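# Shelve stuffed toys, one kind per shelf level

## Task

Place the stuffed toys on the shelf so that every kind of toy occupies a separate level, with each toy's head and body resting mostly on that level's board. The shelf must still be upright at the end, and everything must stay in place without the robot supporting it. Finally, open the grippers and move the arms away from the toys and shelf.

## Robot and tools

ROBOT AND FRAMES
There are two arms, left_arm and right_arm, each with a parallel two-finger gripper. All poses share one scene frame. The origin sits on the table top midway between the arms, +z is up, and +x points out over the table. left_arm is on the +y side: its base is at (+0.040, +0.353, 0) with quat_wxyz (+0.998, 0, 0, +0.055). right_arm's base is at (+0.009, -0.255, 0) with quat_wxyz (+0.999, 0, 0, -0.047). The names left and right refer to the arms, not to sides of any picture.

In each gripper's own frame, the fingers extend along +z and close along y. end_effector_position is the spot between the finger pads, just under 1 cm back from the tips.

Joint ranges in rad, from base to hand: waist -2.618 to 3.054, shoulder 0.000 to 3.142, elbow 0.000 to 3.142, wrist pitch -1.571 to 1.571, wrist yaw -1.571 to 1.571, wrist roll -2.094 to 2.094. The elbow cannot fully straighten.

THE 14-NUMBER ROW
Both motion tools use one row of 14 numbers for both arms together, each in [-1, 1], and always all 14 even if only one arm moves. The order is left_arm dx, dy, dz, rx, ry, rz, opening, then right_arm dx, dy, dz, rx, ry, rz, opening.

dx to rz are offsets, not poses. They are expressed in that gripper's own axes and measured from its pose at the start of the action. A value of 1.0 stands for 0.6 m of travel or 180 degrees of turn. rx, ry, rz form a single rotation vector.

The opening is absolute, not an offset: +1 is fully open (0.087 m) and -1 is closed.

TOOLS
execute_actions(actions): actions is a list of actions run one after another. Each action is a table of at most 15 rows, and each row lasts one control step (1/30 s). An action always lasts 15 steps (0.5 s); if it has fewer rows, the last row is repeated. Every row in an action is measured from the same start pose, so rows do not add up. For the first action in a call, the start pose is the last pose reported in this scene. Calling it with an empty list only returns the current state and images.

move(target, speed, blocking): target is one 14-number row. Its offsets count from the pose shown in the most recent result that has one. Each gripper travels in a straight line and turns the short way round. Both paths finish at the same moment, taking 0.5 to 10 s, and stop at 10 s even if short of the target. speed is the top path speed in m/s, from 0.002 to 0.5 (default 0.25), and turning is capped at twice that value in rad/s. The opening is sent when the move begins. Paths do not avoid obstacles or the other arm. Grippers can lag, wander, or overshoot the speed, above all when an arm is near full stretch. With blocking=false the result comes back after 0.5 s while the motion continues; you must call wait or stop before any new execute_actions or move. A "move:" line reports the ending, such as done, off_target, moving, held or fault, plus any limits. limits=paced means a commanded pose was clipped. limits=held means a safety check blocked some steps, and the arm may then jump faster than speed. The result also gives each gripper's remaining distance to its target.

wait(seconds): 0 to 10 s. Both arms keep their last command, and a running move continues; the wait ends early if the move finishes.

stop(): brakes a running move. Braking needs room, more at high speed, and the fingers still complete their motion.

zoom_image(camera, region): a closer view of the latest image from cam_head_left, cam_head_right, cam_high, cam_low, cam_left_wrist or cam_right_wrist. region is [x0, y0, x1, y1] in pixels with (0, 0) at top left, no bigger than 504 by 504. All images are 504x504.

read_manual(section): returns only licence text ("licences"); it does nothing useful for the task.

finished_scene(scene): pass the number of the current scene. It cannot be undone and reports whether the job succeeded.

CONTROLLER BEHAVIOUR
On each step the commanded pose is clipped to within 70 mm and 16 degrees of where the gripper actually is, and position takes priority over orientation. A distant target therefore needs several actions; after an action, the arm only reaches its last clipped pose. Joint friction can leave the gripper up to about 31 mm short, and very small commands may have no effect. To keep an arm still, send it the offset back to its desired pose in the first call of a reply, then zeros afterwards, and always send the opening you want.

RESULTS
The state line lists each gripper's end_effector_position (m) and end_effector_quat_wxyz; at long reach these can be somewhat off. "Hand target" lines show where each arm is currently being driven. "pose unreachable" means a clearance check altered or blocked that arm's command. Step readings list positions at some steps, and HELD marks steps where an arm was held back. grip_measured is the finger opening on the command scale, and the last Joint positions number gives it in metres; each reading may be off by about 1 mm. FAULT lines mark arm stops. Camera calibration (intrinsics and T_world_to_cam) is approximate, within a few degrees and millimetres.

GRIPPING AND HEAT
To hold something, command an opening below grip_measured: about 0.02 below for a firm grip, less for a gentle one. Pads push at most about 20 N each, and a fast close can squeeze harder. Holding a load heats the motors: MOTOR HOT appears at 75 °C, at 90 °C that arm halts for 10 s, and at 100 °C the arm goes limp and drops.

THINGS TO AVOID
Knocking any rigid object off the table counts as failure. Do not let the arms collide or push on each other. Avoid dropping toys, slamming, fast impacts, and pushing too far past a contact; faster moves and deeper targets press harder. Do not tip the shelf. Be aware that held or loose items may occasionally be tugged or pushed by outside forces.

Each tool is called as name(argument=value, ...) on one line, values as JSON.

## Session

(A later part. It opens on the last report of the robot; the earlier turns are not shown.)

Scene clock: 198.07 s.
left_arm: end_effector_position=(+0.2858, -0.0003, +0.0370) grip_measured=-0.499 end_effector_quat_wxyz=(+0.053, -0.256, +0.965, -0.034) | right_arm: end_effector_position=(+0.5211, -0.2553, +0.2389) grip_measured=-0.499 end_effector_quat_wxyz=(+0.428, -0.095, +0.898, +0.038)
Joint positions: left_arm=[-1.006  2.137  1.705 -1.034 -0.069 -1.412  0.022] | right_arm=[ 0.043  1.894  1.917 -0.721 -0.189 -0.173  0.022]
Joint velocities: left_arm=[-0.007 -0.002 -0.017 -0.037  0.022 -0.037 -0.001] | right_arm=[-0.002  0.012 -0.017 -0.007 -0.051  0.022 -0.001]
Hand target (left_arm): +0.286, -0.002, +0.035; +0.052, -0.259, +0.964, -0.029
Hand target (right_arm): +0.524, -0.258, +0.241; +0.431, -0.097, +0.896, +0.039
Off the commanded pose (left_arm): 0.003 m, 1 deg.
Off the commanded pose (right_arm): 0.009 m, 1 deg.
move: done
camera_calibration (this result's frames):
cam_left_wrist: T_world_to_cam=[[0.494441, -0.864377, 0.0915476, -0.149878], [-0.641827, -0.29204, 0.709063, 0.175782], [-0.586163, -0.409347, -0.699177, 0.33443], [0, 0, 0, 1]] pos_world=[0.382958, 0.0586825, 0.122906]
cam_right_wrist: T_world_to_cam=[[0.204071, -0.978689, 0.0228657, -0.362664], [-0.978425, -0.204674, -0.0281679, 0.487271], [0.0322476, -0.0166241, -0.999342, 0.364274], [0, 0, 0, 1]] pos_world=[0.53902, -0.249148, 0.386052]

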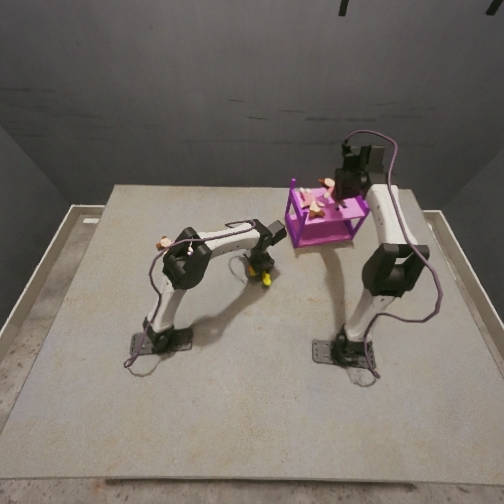

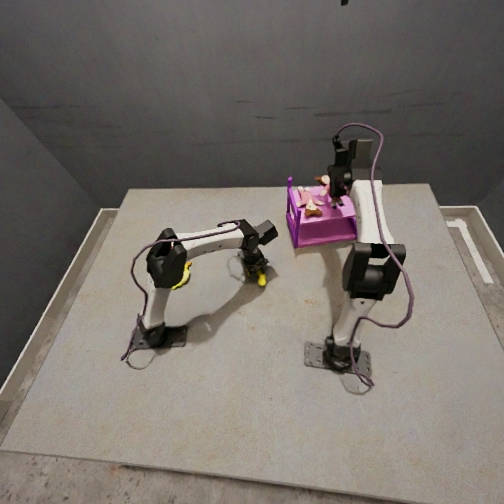

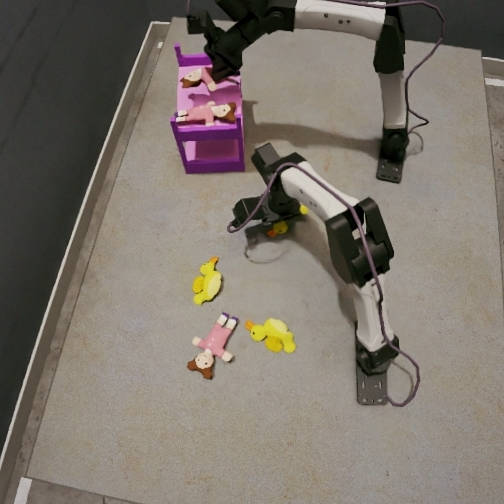

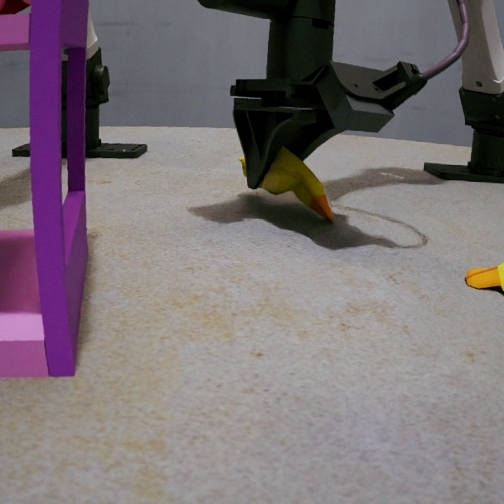

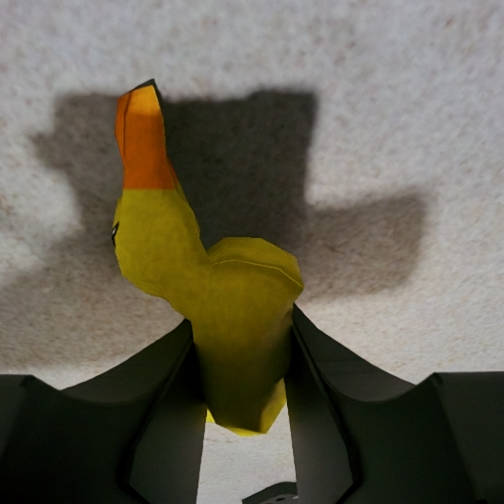

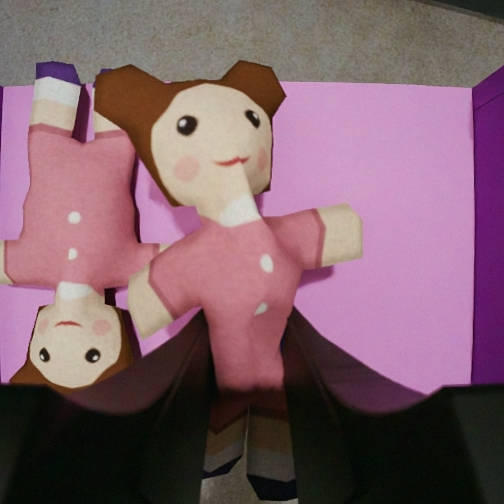

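move(target=[0.015,0,0.035,0,0,0,-0.5,0.066,0,0.052,0.043,0,0.035,-0.5], speed=0.15)

execute_actions(actions=[[[0,0,0,0,0,0,-0.4,0,0,0,0,0,0,-0.4],[0,0,0,0,0,0,-0.3,0,0,0,0,0,0,-0.3],[0,0,0,0,0,0,-0.15,0,0,0,0,0,0,-0.2],[0,0,0,0,0,0,0,0,0,0,0,0,0,-0.1],[0,0,0,0,0,0,0.15,0,0,0,0,0,0,0],[0,0,0,0,0,0,0.3,0,0,0,0,0,0,0.1],[0,0,0,0,0,0,0.5,0,0,0,0,0,0,0.2],[0,0,0,0,0,0,0.7,0,0,0,0,0,0,0.3],[0,0,0,0,0,0,0.9,0,0,0,0,0,0,0.3],[0,0,0,0,0,0,1,0,0,0,0,0,0,0.3]],[[0,0,-0.01,0,0,0,1,0,0,-0.015,0,0,0,0.3],[0,0,-0.02,0,0,0,1,0,0,-0.03,0,0,0,0.3],[0,0,-0.03,0,0,0,1,-0.01,0,-0.045,0,0,0,0.3],[0,0,-0.045,0,0,0,1,-0.01,0,-0.06,0,0,0,0.3],[0,0,-0.06,0,0,0,1,-0.02,0,-0.075,0,0,0,0.3],[0,0,-0.075,0,0,0,1,-0.02,0,-0.09,0,0,0,0.3],[0,0,-0.09,0,0,0,1,-0.02,0,-0.105,0,0,0,0.3],[0,0,-0.1,0,0,0,1,-0.02,0,-0.12,0,0,0,0.3],[0,0,-0.11,0,0,0,1,-0.02,0,-0.135,0,0,0,0.3],[0,0,-0.12,0,0,0,1,-0.02,0,-0.15,0,0,0,0.3]]])

Scene clock: 209.43 s.
left_arm: end_effector_position=(+0.2869, -0.0094, +0.0313) grip_measured=-0.499 end_effector_quat_wxyz=(+0.060, -0.256, +0.963, -0.051) | right_arm: end_effector_position=(+0.5235, -0.2609, +0.1897) grip_measured=-0.499 end_effector_quat_wxyz=(+0.430, -0.016, +0.903, +0.001)
Joint positions: left_arm=[-1.017  2.137  1.678 -0.971 -0.07  -1.421  0.022] | right_arm=[ 0.076  1.859  1.669 -0.494 -0.03  -0.039  0.022]
Joint velocities: left_arm=[-0.017 -0.012  0.002 -0.037 -0.007 -0.007 -0.001] | right_arm=[-0.002 -0.012 -0.002  0.037  0.007 -0.037 -0.001]
Hand target (left_arm): +0.280, -0.005, +0.016; +0.053, -0.257, +0.964, -0.034
Hand target (right_arm): +0.520, -0.256, +0.189; +0.430, -0.016, +0.903, +0.001
Off the commanded pose (left_arm): 0.018 m, 2 deg.
Off the commanded pose (right_arm): 0.006 m, 0 deg.
move: off_target (left_arm)
camera_calibration (this result's frames):
cam_left_wrist: T_world_to_cam=[[0.490638, -0.861922, 0.127927, -0.157765], [-0.657999, -0.270239, 0.702857, 0.182882], [-0.571237, -0.429024, -0.699734, 0.322936], [0, 0, 0, 1]] pos_world=[0.382215, 0.0519883, 0.117612]
cam_right_wrist: T_world_to_cam=[[0.0312929, -0.999278, 0.0215684, -0.282194], [-0.999093, -0.0318957, -0.0281972, 0.543091], [0.0288647, -0.0206665, -0.99937, 0.315663], [0, 0, 0, 1]] pos_world=[0.542318, -0.258144, 0.336865]

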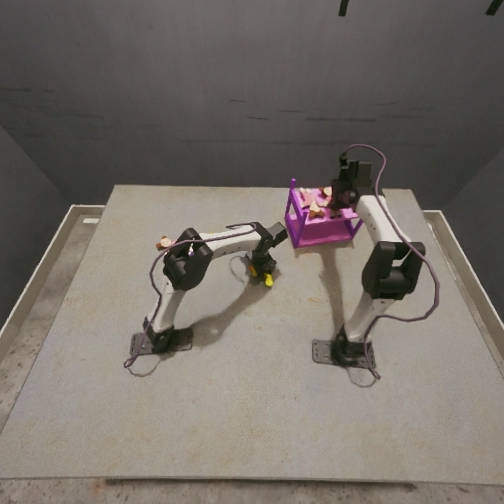

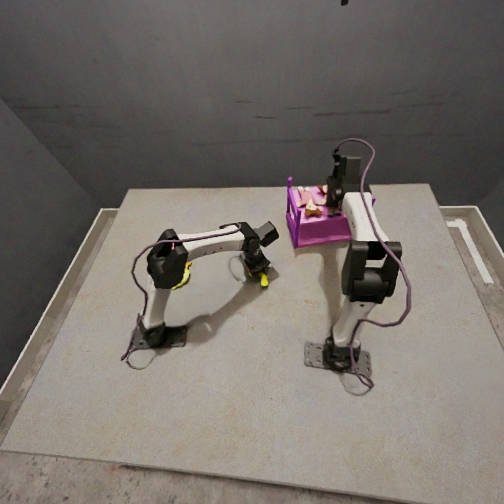

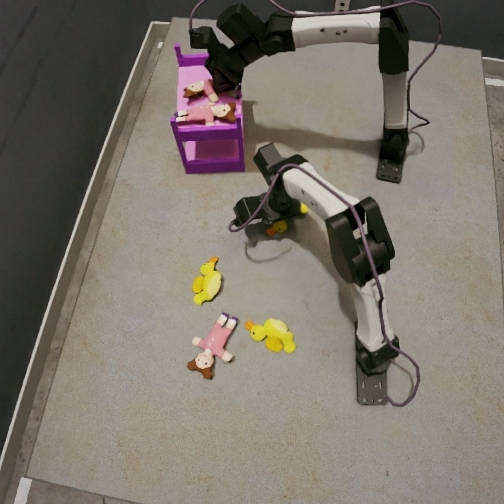

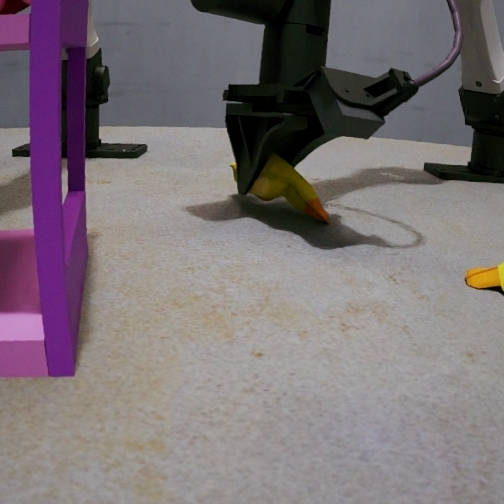

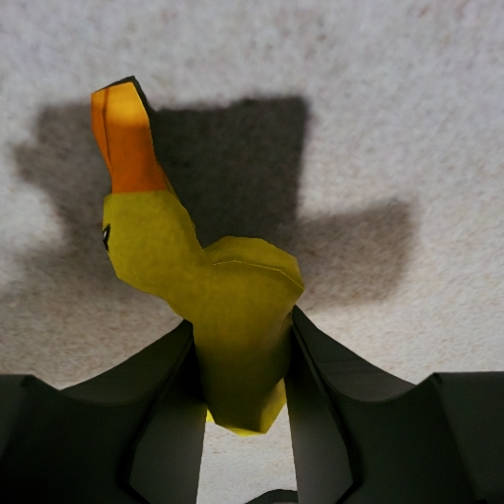

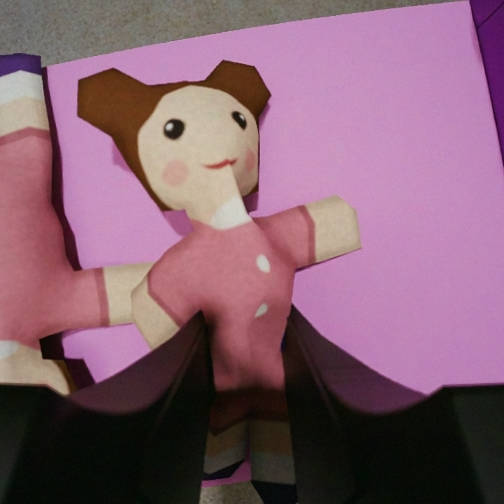

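Scene clock: 210.43 s.
left_arm: end_effector_position=(+0.2873, -0.0107, +0.1082) grip_measured=+0.991 end_effector_quat_wxyz=(+0.072, -0.257, +0.961, -0.080) | right_arm: end_effector_position=(+0.4707, -0.2599, +0.2626) grip_measured=+0.300 end_effector_quat_wxyz=(+0.450, -0.017, +0.893, +0.001)
Joint positions: left_arm=[-1.018  2.049  1.842 -1.16  -0.07  -1.423  0.087] | right_arm=[ 0.076  1.656  1.688 -0.669 -0.031 -0.039  0.057]
Joint velocities: left_arm=[-0.012  0.002  0.09  -0.227 -0.022 -0.007  0.   ] | right_arm=[-0.002 -0.095  0.081 -0.139  0.022 -0.022  0.   ]
Hand target (left_arm): +0.277, -0.004, +0.103; +0.060, -0.256, +0.963, -0.052
Hand target (right_arm): +0.462, -0.263, +0.257; +0.430, -0.016, +0.903, +0.001
Off the commanded pose (left_arm): 0.014 m, 4 deg.
Off the commanded pose (right_arm): 0.012 m, 3 deg.
Step readings (end_effector_position; steps 1 to 15: 1st action; 16 to 30: 2nd action):
0: left_arm (+0.2869, -0.0094, +0.0313) | right_arm (+0.5235, -0.2609, +0.1897)
1: left_arm (+0.2869, -0.0094, +0.0313) | right_arm (+0.5235, -0.2609, +0.1897)
2: left_arm (+0.2869, -0.0094, +0.0313) | right_arm (+0.5235, -0.2609, +0.1897)
4: left_arm (+0.2869, -0.0094, +0.0313) | right_arm (+0.5235, -0.2609, +0.1897)
8: left_arm (+0.2869, -0.0094, +0.0313) | right_arm (+0.5235, -0.2609, +0.1897)
15: left_arm (+0.2869, -0.0094, +0.0313) | right_arm (+0.5235, -0.2609, +0.1897)
16: left_arm (+0.2868, -0.0092, +0.0313) | right_arm (+0.5235, -0.2609, +0.1897)
17: left_arm (+0.2864, -0.0087, +0.0312) | right_arm (+0.5229, -0.2609, +0.1906)
19: left_arm (+0.2844, -0.0062, +0.0336) | right_arm (+0.5175, -0.2608, +0.1936)
23: left_arm (+0.2845, -0.0063, +0.0592) | right_arm (+0.4983, -0.2604, +0.2148)
30: end_effector_position above
camera_calibration (this result's frames):
cam_left_wrist: T_world_to_cam=[[0.484911, -0.853954, 0.188744, -0.173816], [-0.684664, -0.236394, 0.689458, 0.138233], [-0.544148, -0.463552, -0.699302, 0.368272], [0, 0, 0, 1]] pos_world=[0.379322, 0.0549597, 0.195034]
cam_right_wrist: T_world_to_cam=[[0.0308583, -0.999251, 0.0233557, -0.281297], [-0.996709, -0.0325154, -0.0742567, 0.503186], [0.0749605, -0.0209874, -0.996966, 0.36764], [0, 0, 0, 1]] pos_world=[0.482652, -0.257009, 0.410459]

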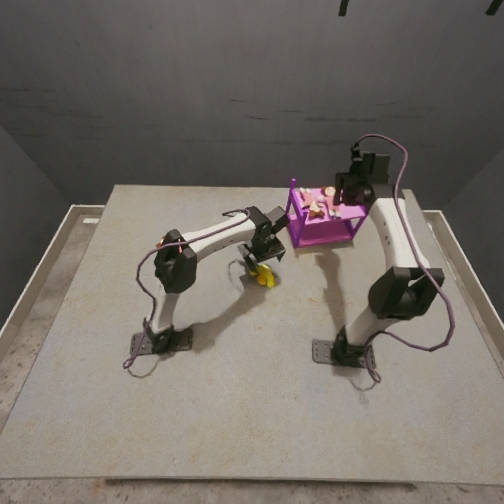

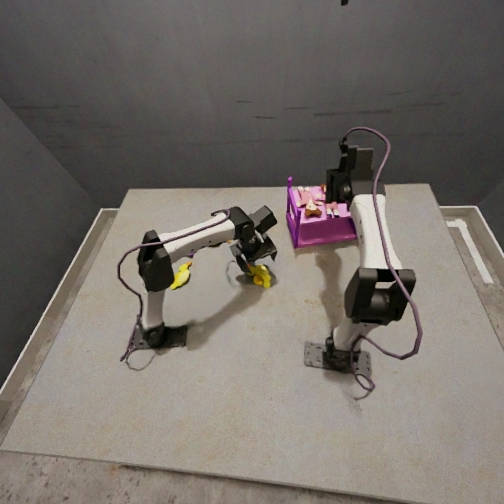

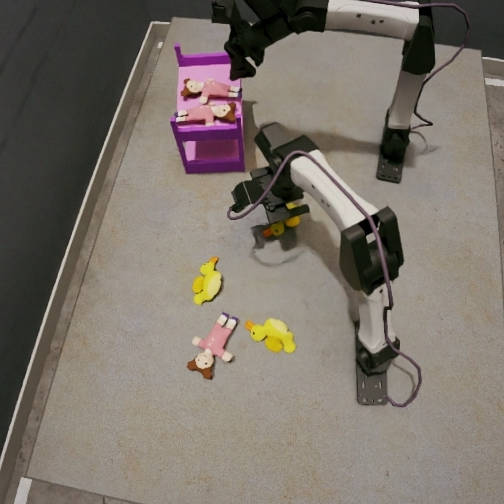

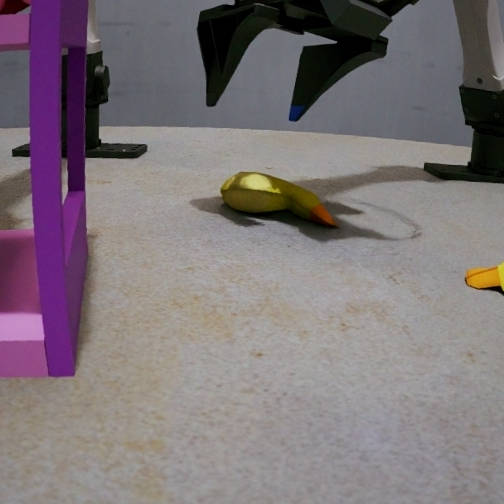

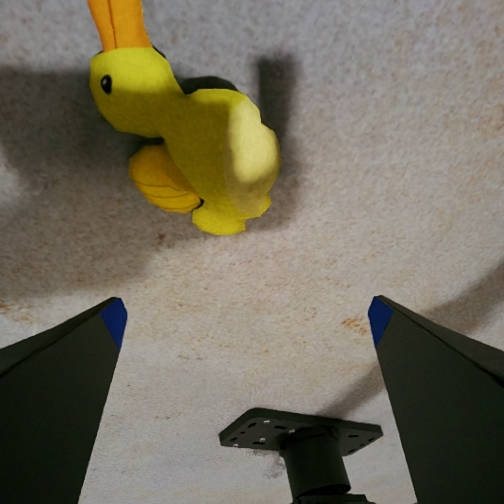

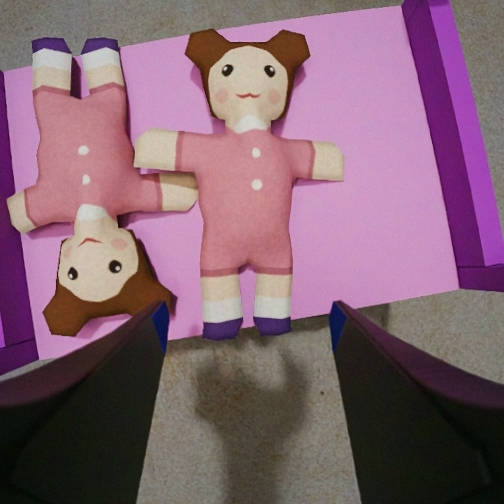

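move(target=[-0.267,0.473,-0.04,-0.041,0.0585,0.31,1,0.427,0.422,-0.105,-0.157,-0.0365,-0.098,1], speed=0.35)

Scene clock: 228.00 s.
left_arm: end_effector_position=(+0.2960, +0.3129, +0.0969) grip_measured=+0.991 end_effector_quat_wxyz=(+0.013, +0.224, +0.974, +0.008) | right_arm: end_effector_position=(+0.2624, -0.0109, +0.1125) grip_measured=+1.000 end_effector_quat_wxyz=(+0.493, -0.251, +0.817, +0.163)
Joint positions: left_arm=[-0.315  1.653  1.297 -1.187 -0.015  0.247  0.087] | right_arm=[0.953 1.172 0.561 0.118 0.214 0.134 0.087]
Joint velocities: left_arm=[-0.002 -0.012 -0.002  0.007 -0.037  0.037  0.001] | right_arm=[-0.002  0.012 -0.012 -0.066 -0.007  0.037  0.   ]
Hand target (left_arm): +0.286, +0.317, +0.095; -0.000, +0.226, +0.974, +0.008
Hand target (right_arm): +0.257, -0.012, +0.098; +0.480, -0.256, +0.824, +0.157
Off the commanded pose (left_arm): 0.013 m, 2 deg.
Off the commanded pose (right_arm): 0.022 m, 3 deg.
move: off_target (left_arm, right_arm)
camera_calibration (this result's frames):
cam_left_wrist: T_world_to_cam=[[-0.433006, -0.901105, -0.022711, 0.407348], [-0.598831, 0.26874, 0.75444, 0.0386631], [-0.673727, 0.340277, -0.655975, 0.297688], [0, 0, 0, 1]] pos_world=[0.400097, 0.255377, 0.175358]
cam_right_wrist: T_world_to_cam=[[0.570255, -0.821428, -0.00806905, -0.158631], [-0.800732, -0.553641, -0.228711, 0.252833], [0.183402, 0.136885, -0.973461, 0.209429], [0, 0, 0, 1]] pos_world=[0.254502, -0.0189924, 0.260416]

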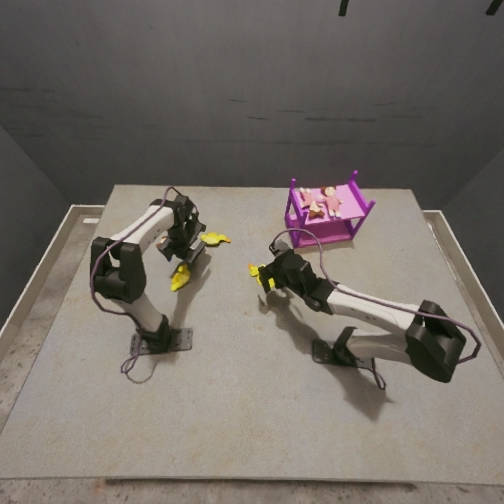

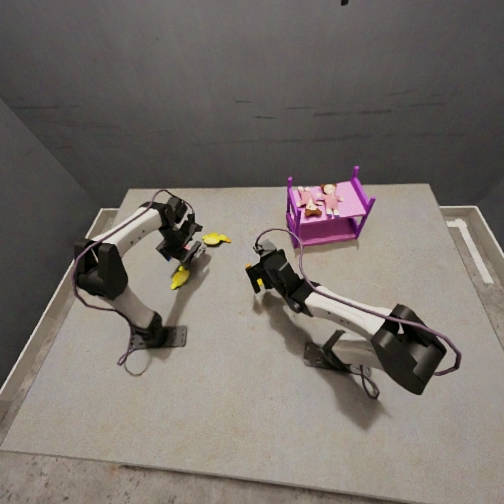

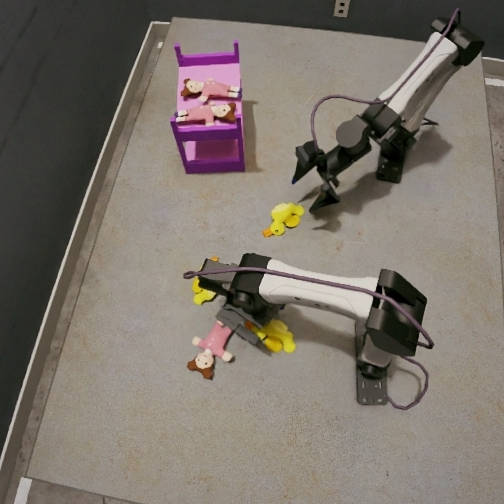

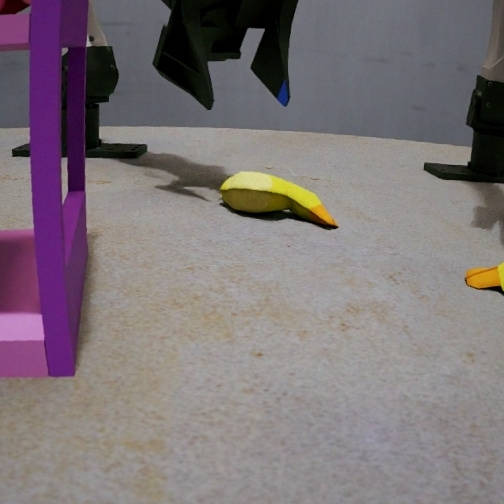

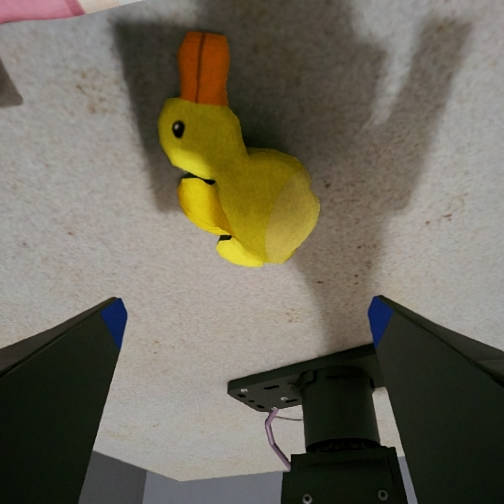

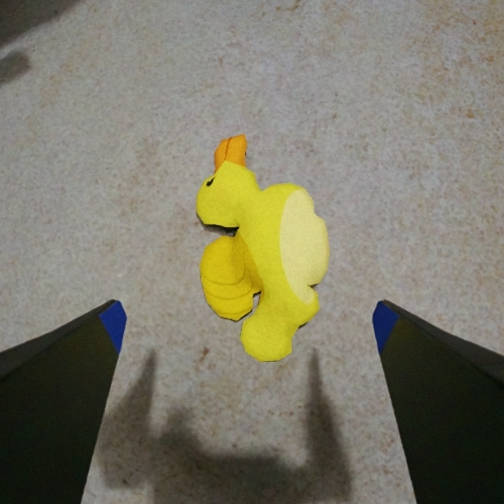

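move(target=[0.05,0,0.148,0,0,0,1,0.117,-0.013,0.128,0,0,0,1], speed=0.2)

Scene clock: 237.03 s.
left_arm: end_effector_position=(+0.2792, +0.3229, +0.0148) grip_measured=+0.991 end_effector_quat_wxyz=(+0.027, +0.224, +0.974, +0.009) | right_arm: end_effector_position=(+0.2988, +0.0165, +0.0306) grip_measured=+1.000 end_effector_quat_wxyz=(+0.508, -0.247, +0.807, +0.173)
Joint positions: left_arm=[-0.292  1.648  0.954 -0.822 -0.015  0.27   0.087] | right_arm=[0.913 1.645 0.475 0.725 0.175 0.115 0.087]
Joint velocities: left_arm=[ 0.017  0.002  0.002 -0.066 -0.007 -0.037  0.001] | right_arm=[ 0.007 -0.012 -0.017  0.066  0.037 -0.037  0.   ]
Hand target (left_arm): +0.272, +0.326, +0.008; +0.013, +0.224, +0.975, +0.008
Hand target (right_arm): +0.294, +0.005, +0.013; +0.492, -0.252, +0.817, +0.162
Off the commanded pose (left_arm): 0.011 m, 2 deg.
Off the commanded pose (right_arm): 0.020 m, 3 deg.
move: off_target (left_arm, right_arm)
camera_calibration (this result's frames):
cam_left_wrist: T_world_to_cam=[[-0.431933, -0.901393, -0.0304087, 0.407159], [-0.618919, 0.271715, 0.73696, 0.0927775], [-0.656028, 0.337138, -0.675251, 0.225469], [0, 0, 0, 1]] pos_world=[0.381201, 0.265787, 0.0962558]
cam_right_wrist: T_world_to_cam=[[0.573793, -0.818779, -0.0190491, -0.158306], [-0.791552, -0.548441, -0.269552, 0.276802], [0.210256, 0.169745, -0.962797, 0.110428], [0, 0, 0, 1]] pos_world=[0.28672, 0.00344686, 0.177917]

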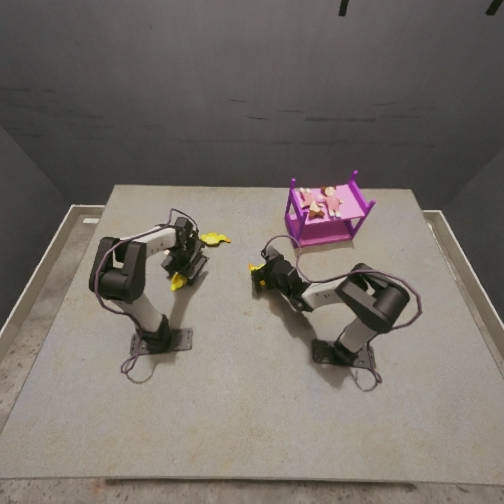

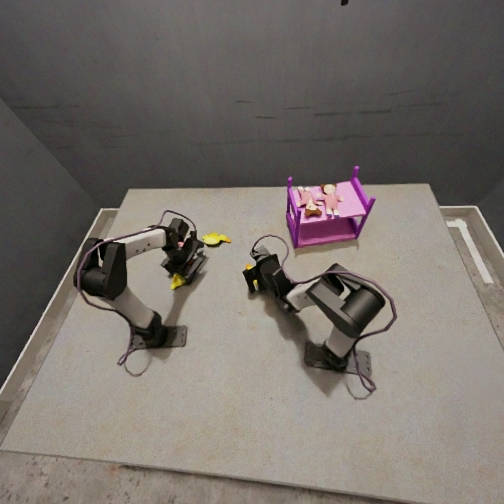

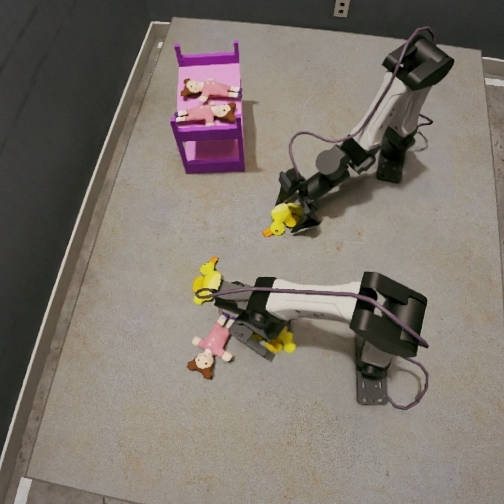

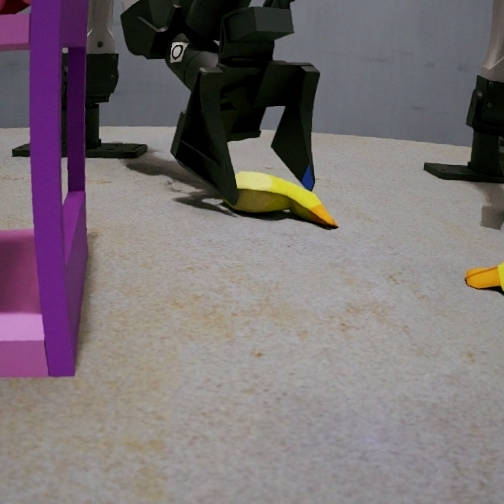

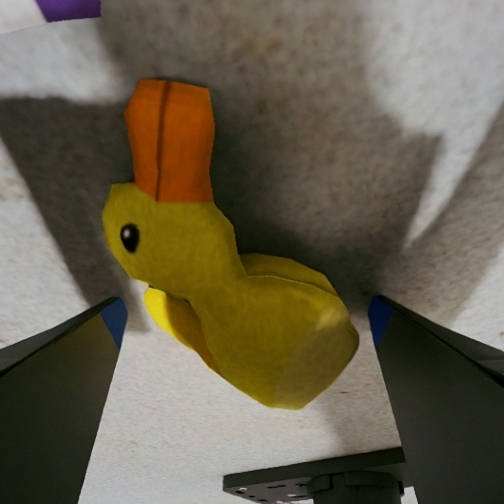

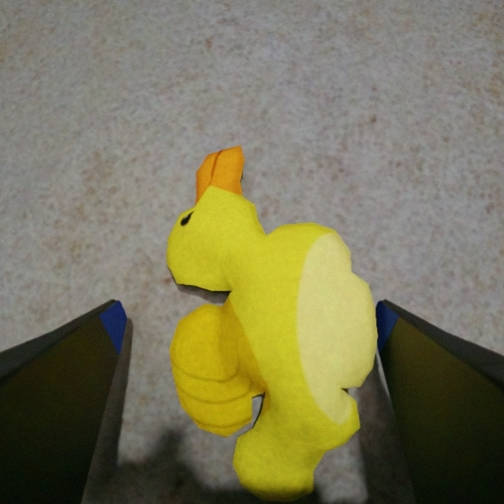

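execute_actions(actions=[[[0.01,0,-0.003,0,0,0,1,0.01,-0.008,0,0,0,0,1],[0.02,0,-0.005,0,0,0,1,0.02,-0.016,0,0,0,0,1],[0.03,0,-0.005,0,0,0,1,0.03,-0.024,0,0,0,0,1],[0.038,0,-0.003,0,0,0,1,0.04,-0.028,0,0,0,0,1]],[[0,0,0,0,0,0,0.85,0,0,0,0,0,0,0.85],[0,0,0,0,0,0,0.7,0,0,0,0,0,0,0.7],[0,0,0,0,0,0,0.55,0,0,0,0,0,0,0.55],[0,0,0,0,0,0,0.4,0,0,0,0,0,0,0.4],[0,0,0,0,0,0,0.3,0,0,0,0,0,0,0.3],[0,0,0,0,0,0,0.2,0,0,0,0,0,0,0.2],[0,0,0,0,0,0,0.1,0,0,0,0,0,0,0.1],[0,0,0,0,0,0,0,0,0,0,0,0,0,0],[0,0,0,0,0,0,-0.1,0,0,0,0,0,0,-0.1],[0,0,0,0,0,0,-0.2,0,0,0,0,0,0,-0.2],[0,0,0,0,0,0,-0.3,0,0,0,0,0,0,-0.3],[0,0,0,0,0,0,-0.4,0,0,0,0,0,0,-0.4],[0,0,0,0,0,0,-0.5,0,0,0,0,0,0,-0.5]]])

Scene clock: 243.50 s.
left_arm: end_effector_position=(+0.2677, +0.3298, +0.0189) grip_measured=-0.496 end_effector_quat_wxyz=(+0.036, +0.223, +0.974, +0.010) | right_arm: end_effector_position=(+0.3052, +0.0080, +0.0268) grip_measured=-0.495 end_effector_quat_wxyz=(+0.528, -0.240, +0.794, +0.185)
Joint positions: left_arm=[-0.275  1.576  0.897 -0.819 -0.016  0.286  0.022] | right_arm=[0.871 1.691 0.42  0.883 0.135 0.098 0.022]
Joint velocities: left_arm=[-0.002 -0.007 -0.012 -0.051 -0.037 -0.022 -0.006] | right_arm=[ 0.007 -0.002 -0.002  0.051  0.022 -0.007 -0.006]
Hand target (left_arm): +0.268, +0.330, +0.019; +0.036, +0.223, +0.974, +0.010
Hand target (right_arm): +0.303, +0.006, +0.022; +0.519, -0.243, +0.799, +0.180
Off the commanded pose (left_arm): 0.000 m, 0 deg.
Off the commanded pose (right_arm): 0.006 m, 1 deg.
Step readings (end_effector_position; steps 1 to 15: 1st action; 16 to 30: 2nd action):
0: left_arm (+0.2794, +0.3229, +0.0148) | right_arm (+0.2989, +0.0166, +0.0308)
1: left_arm (+0.2795, +0.3229, +0.0151) | right_arm (+0.2990, +0.0171, +0.0314)
2: left_arm (+0.2792, +0.3230, +0.0156) | right_arm (+0.2993, +0.0171, +0.0321)
4: left_arm (+0.2752, +0.3252, +0.0172) | right_arm (+0.3016, +0.0126, +0.0318)
8: left_arm (+0.2675, +0.3294, +0.0188) | right_arm (+0.3020, +0.0022, +0.0197)
15: left_arm (+0.2676, +0.3296, +0.0189) | right_arm (+0.3029, +0.0057, +0.0216)
16: left_arm (+0.2676, +0.3296, +0.0189) | right_arm (+0.3029, +0.0057, +0.0216)
17: left_arm (+0.2676, +0.3296, +0.0189) | right_arm (+0.3029, +0.0057, +0.0216)
19: left_arm (+0.2676, +0.3296, +0.0189) | right_arm (+0.3029, +0.0057, +0.0216)
23: left_arm (+0.2676, +0.3296, +0.0189) | right_arm (+0.3034, +0.0062, +0.0228)
30: end_effector_position above
camera_calibration (this result's frames):
cam_left_wrist: T_world_to_cam=[[-0.429791, -0.902139, -0.0377418, 0.408382], [-0.633731, 0.271616, 0.7243, 0.0850107], [-0.643168, 0.335216, -0.688451, 0.215795], [0, 0, 0, 1]] pos_world=[0.368185, 0.272989, 0.102404]
cam_right_wrist: T_world_to_cam=[[0.575247, -0.817431, -0.0299591, -0.169205], [-0.780216, -0.537321, -0.320234, 0.273961], [0.245672, 0.207588, -0.946865, 0.0952731], [0, 0, 0, 1]] pos_world=[0.287677, -0.0108863, 0.172873]

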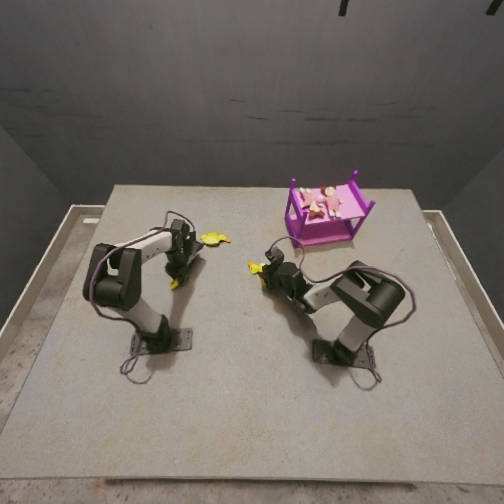

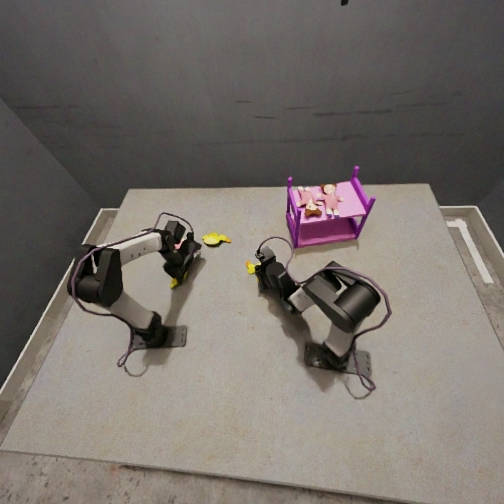

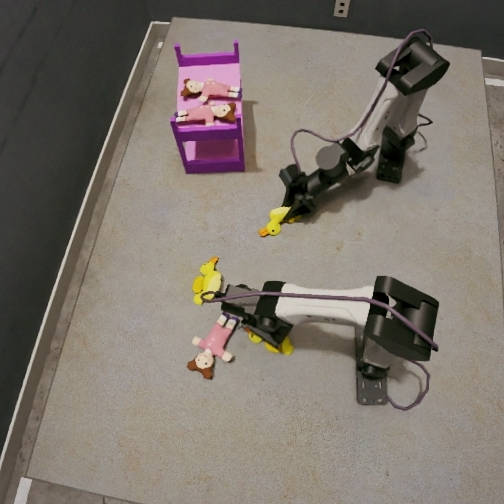

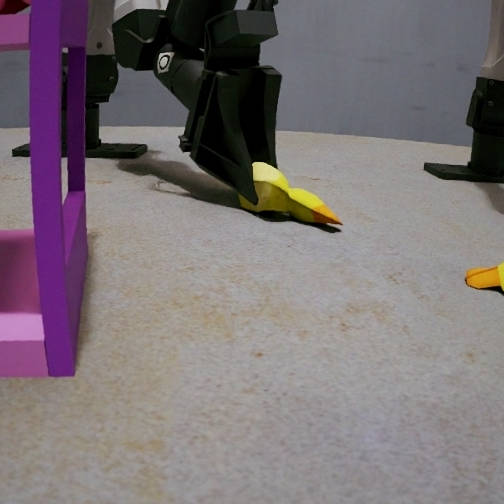

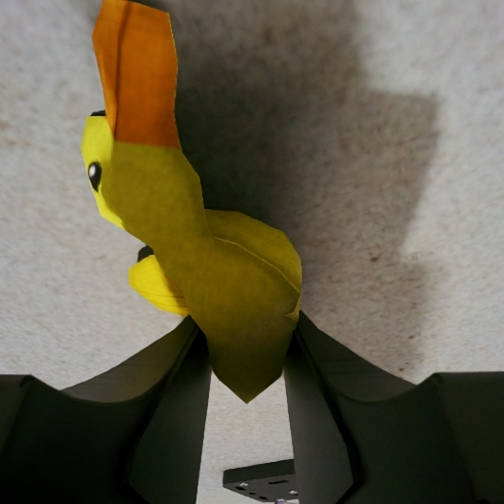

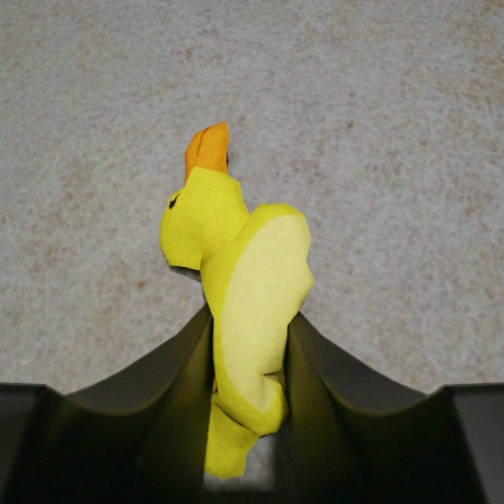

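move(target=[0,0,-0.1,0,0,0,-0.6,-0.09,0,-0.04,0,-0.03,0,-0.55], speed=0.12)

Scene clock: 251.23 s.
left_arm: end_effector_position=(+0.2616, +0.3308, +0.0729) grip_measured=-0.599 end_effector_quat_wxyz=(+0.031, +0.223, +0.974, +0.010) | right_arm: end_effector_position=(+0.3017, +0.0041, +0.0752) grip_measured=-0.549 end_effector_quat_wxyz=(+0.553, -0.235, +0.775, +0.196)
Joint positions: left_arm=[-0.275  1.492  1.043 -1.057 -0.016  0.286  0.018] | right_arm=[0.871 1.474 0.42  0.733 0.136 0.092 0.02 ]
Joint velocities: left_arm=[ 0.002 -0.007 -0.012  0.007 -0.051 -0.022 -0.001] | right_arm=[-0.012 -0.007  0.007 -0.007 -0.066 -0.037 -0.002]
Hand target (left_arm): +0.263, +0.330, +0.079; +0.036, +0.223, +0.974, +0.010
Hand target (right_arm): +0.305, +0.005, +0.086; +0.564, -0.231, +0.768, +0.196
Off the commanded pose (left_arm): 0.006 m, 1 deg.
Off the commanded pose (right_arm): 0.011 m, 2 deg.
move: off_target (right_arm)
camera_calibration (this result's frames):
cam_left_wrist: T_world_to_cam=[[-0.430147, -0.90208, -0.0350003, 0.408581], [-0.626611, 0.270434, 0.730906, 0.0397755], [-0.64987, 0.336329, -0.68158, 0.249598], [0, 0, 0, 1]] pos_world=[0.36288, 0.273869, 0.155349]
cam_right_wrist: T_world_to_cam=[[0.578346, -0.815041, -0.0349893, -0.169489], [-0.761144, -0.523673, -0.382657, 0.28352], [0.293558, 0.24794, -0.923228, 0.126448], [0, 0, 0, 1]] pos_world=[0.276703, -0.0210202, 0.219301]

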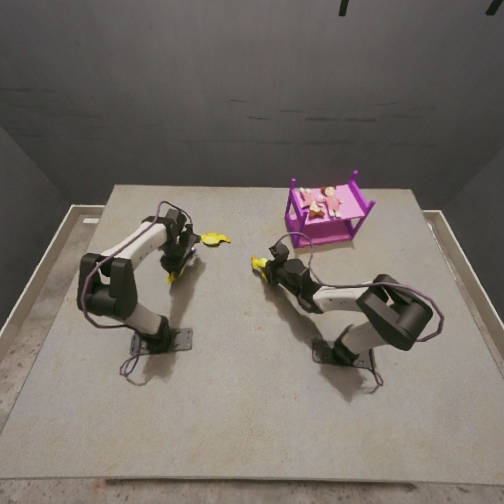

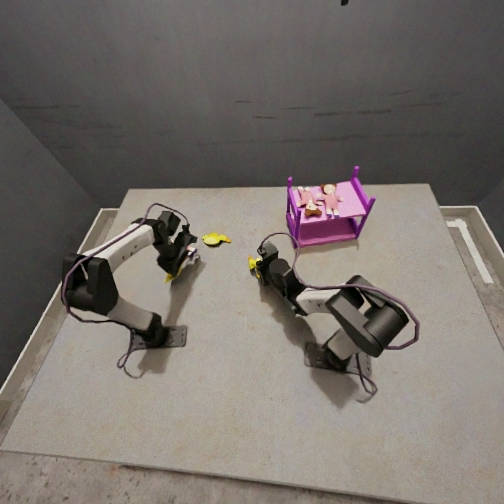

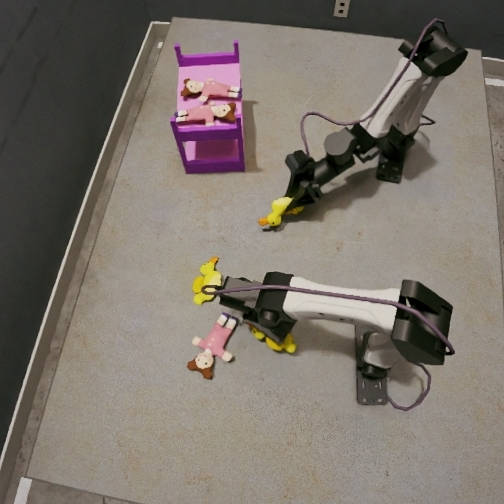

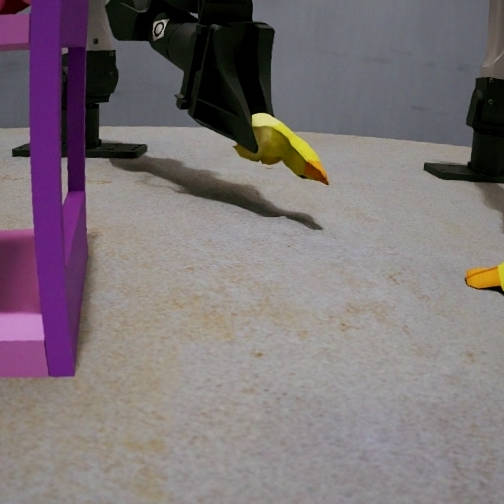

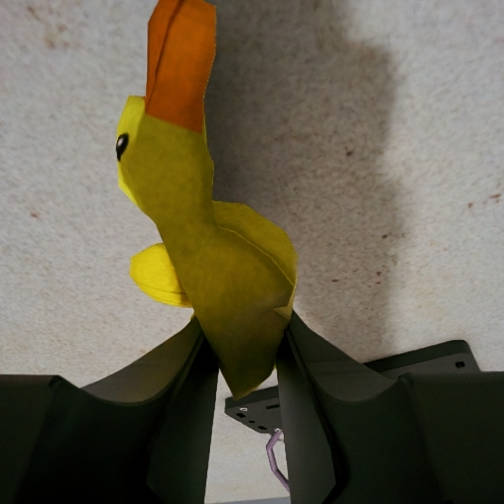

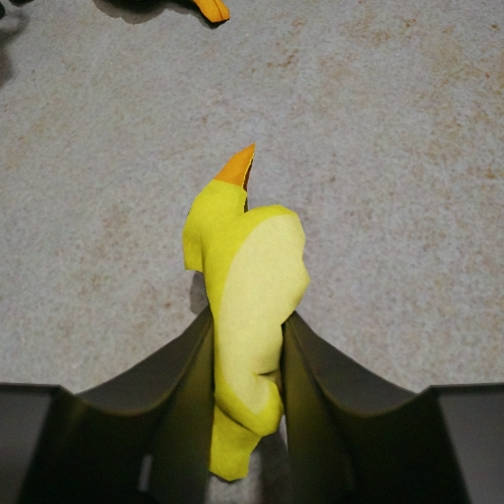

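move(target=[-0.28,-0.475,0.017,0,0,-0.311,-0.6,0.032,-0.56,-0.232,0.151,-0.037,0.027,-0.55], speed=0.25)

Scene clock: 264.63 s.
left_arm: end_effector_position=(+0.2868, +0.0006, +0.0699) grip_measured=-0.599 end_effector_quat_wxyz=(+0.032, -0.257, +0.966, -0.020) | right_arm: end_effector_position=(+0.3820, -0.3487, +0.0810) grip_measured=-0.549 end_effector_quat_wxyz=(+0.618, -0.055, +0.783, +0.042)
Joint positions: left_arm=[-0.991  2.165  1.88  -1.222 -0.042 -1.4    0.018] | right_arm=[-0.403  1.533  0.415  0.829 -0.614 -0.172  0.02 ]
Joint velocities: left_arm=[-0.002  0.007 -0.002 -0.022 -0.066  0.007  0.001] | right_arm=[ 0.002  0.002  0.017  0.022  0.007 -0.037 -0.   ]
Hand target (left_arm): +0.287, -0.000, +0.066; +0.030, -0.261, +0.965, -0.012
Hand target (right_arm): +0.387, -0.355, +0.085; +0.625, -0.059, +0.778, +0.036
Off the commanded pose (left_arm): 0.008 m, 2 deg.
Off the commanded pose (right_arm): 0.006 m, 1 deg.
move: done
camera_calibration (this result's frames):
cam_left_wrist: T_world_to_cam=[[0.498554, -0.865158, 0.0542752, -0.151236], [-0.60739, -0.303969, 0.733949, 0.141722], [-0.618484, -0.398879, -0.677033, 0.366153], [0, 0, 0, 1]] pos_world=[0.38794, 0.0582868, 0.15209]
cam_right_wrist: T_world_to_cam=[[0.134682, -0.990813, 0.0122296, -0.3989], [-0.879739, -0.125245, -0.458664, 0.352503], [0.455982, 0.051015, -0.888526, 0.0621791], [0, 0, 0, 1]] pos_world=[0.335483, -0.354258, 0.221806]

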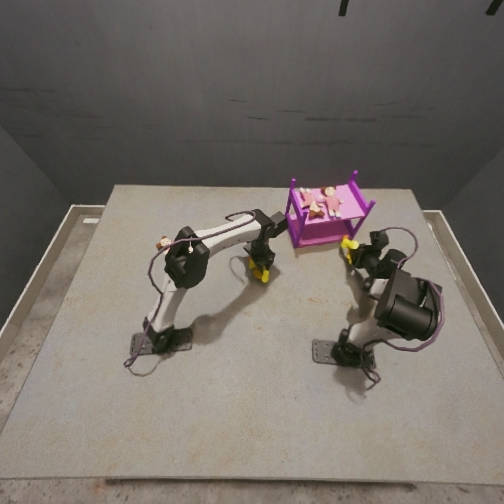

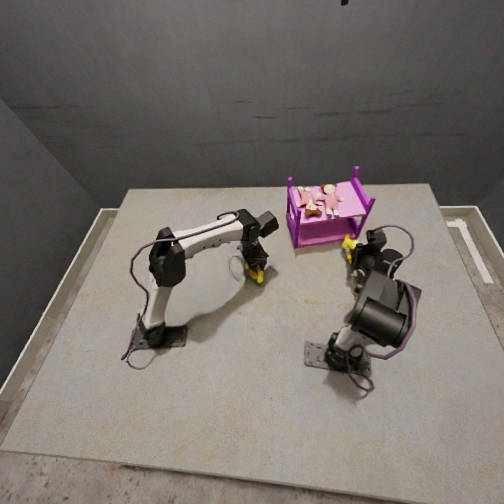

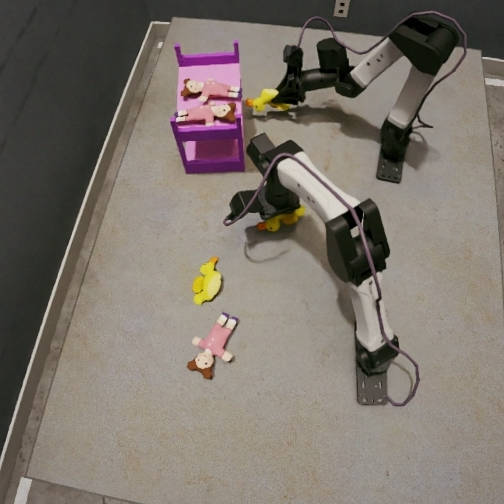

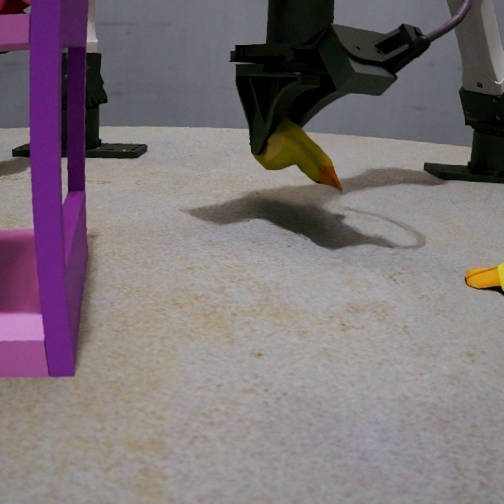

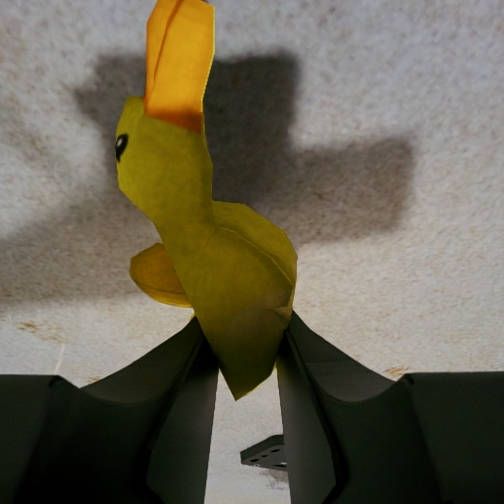

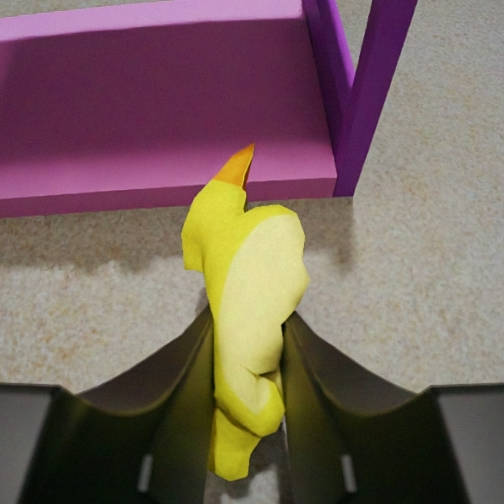

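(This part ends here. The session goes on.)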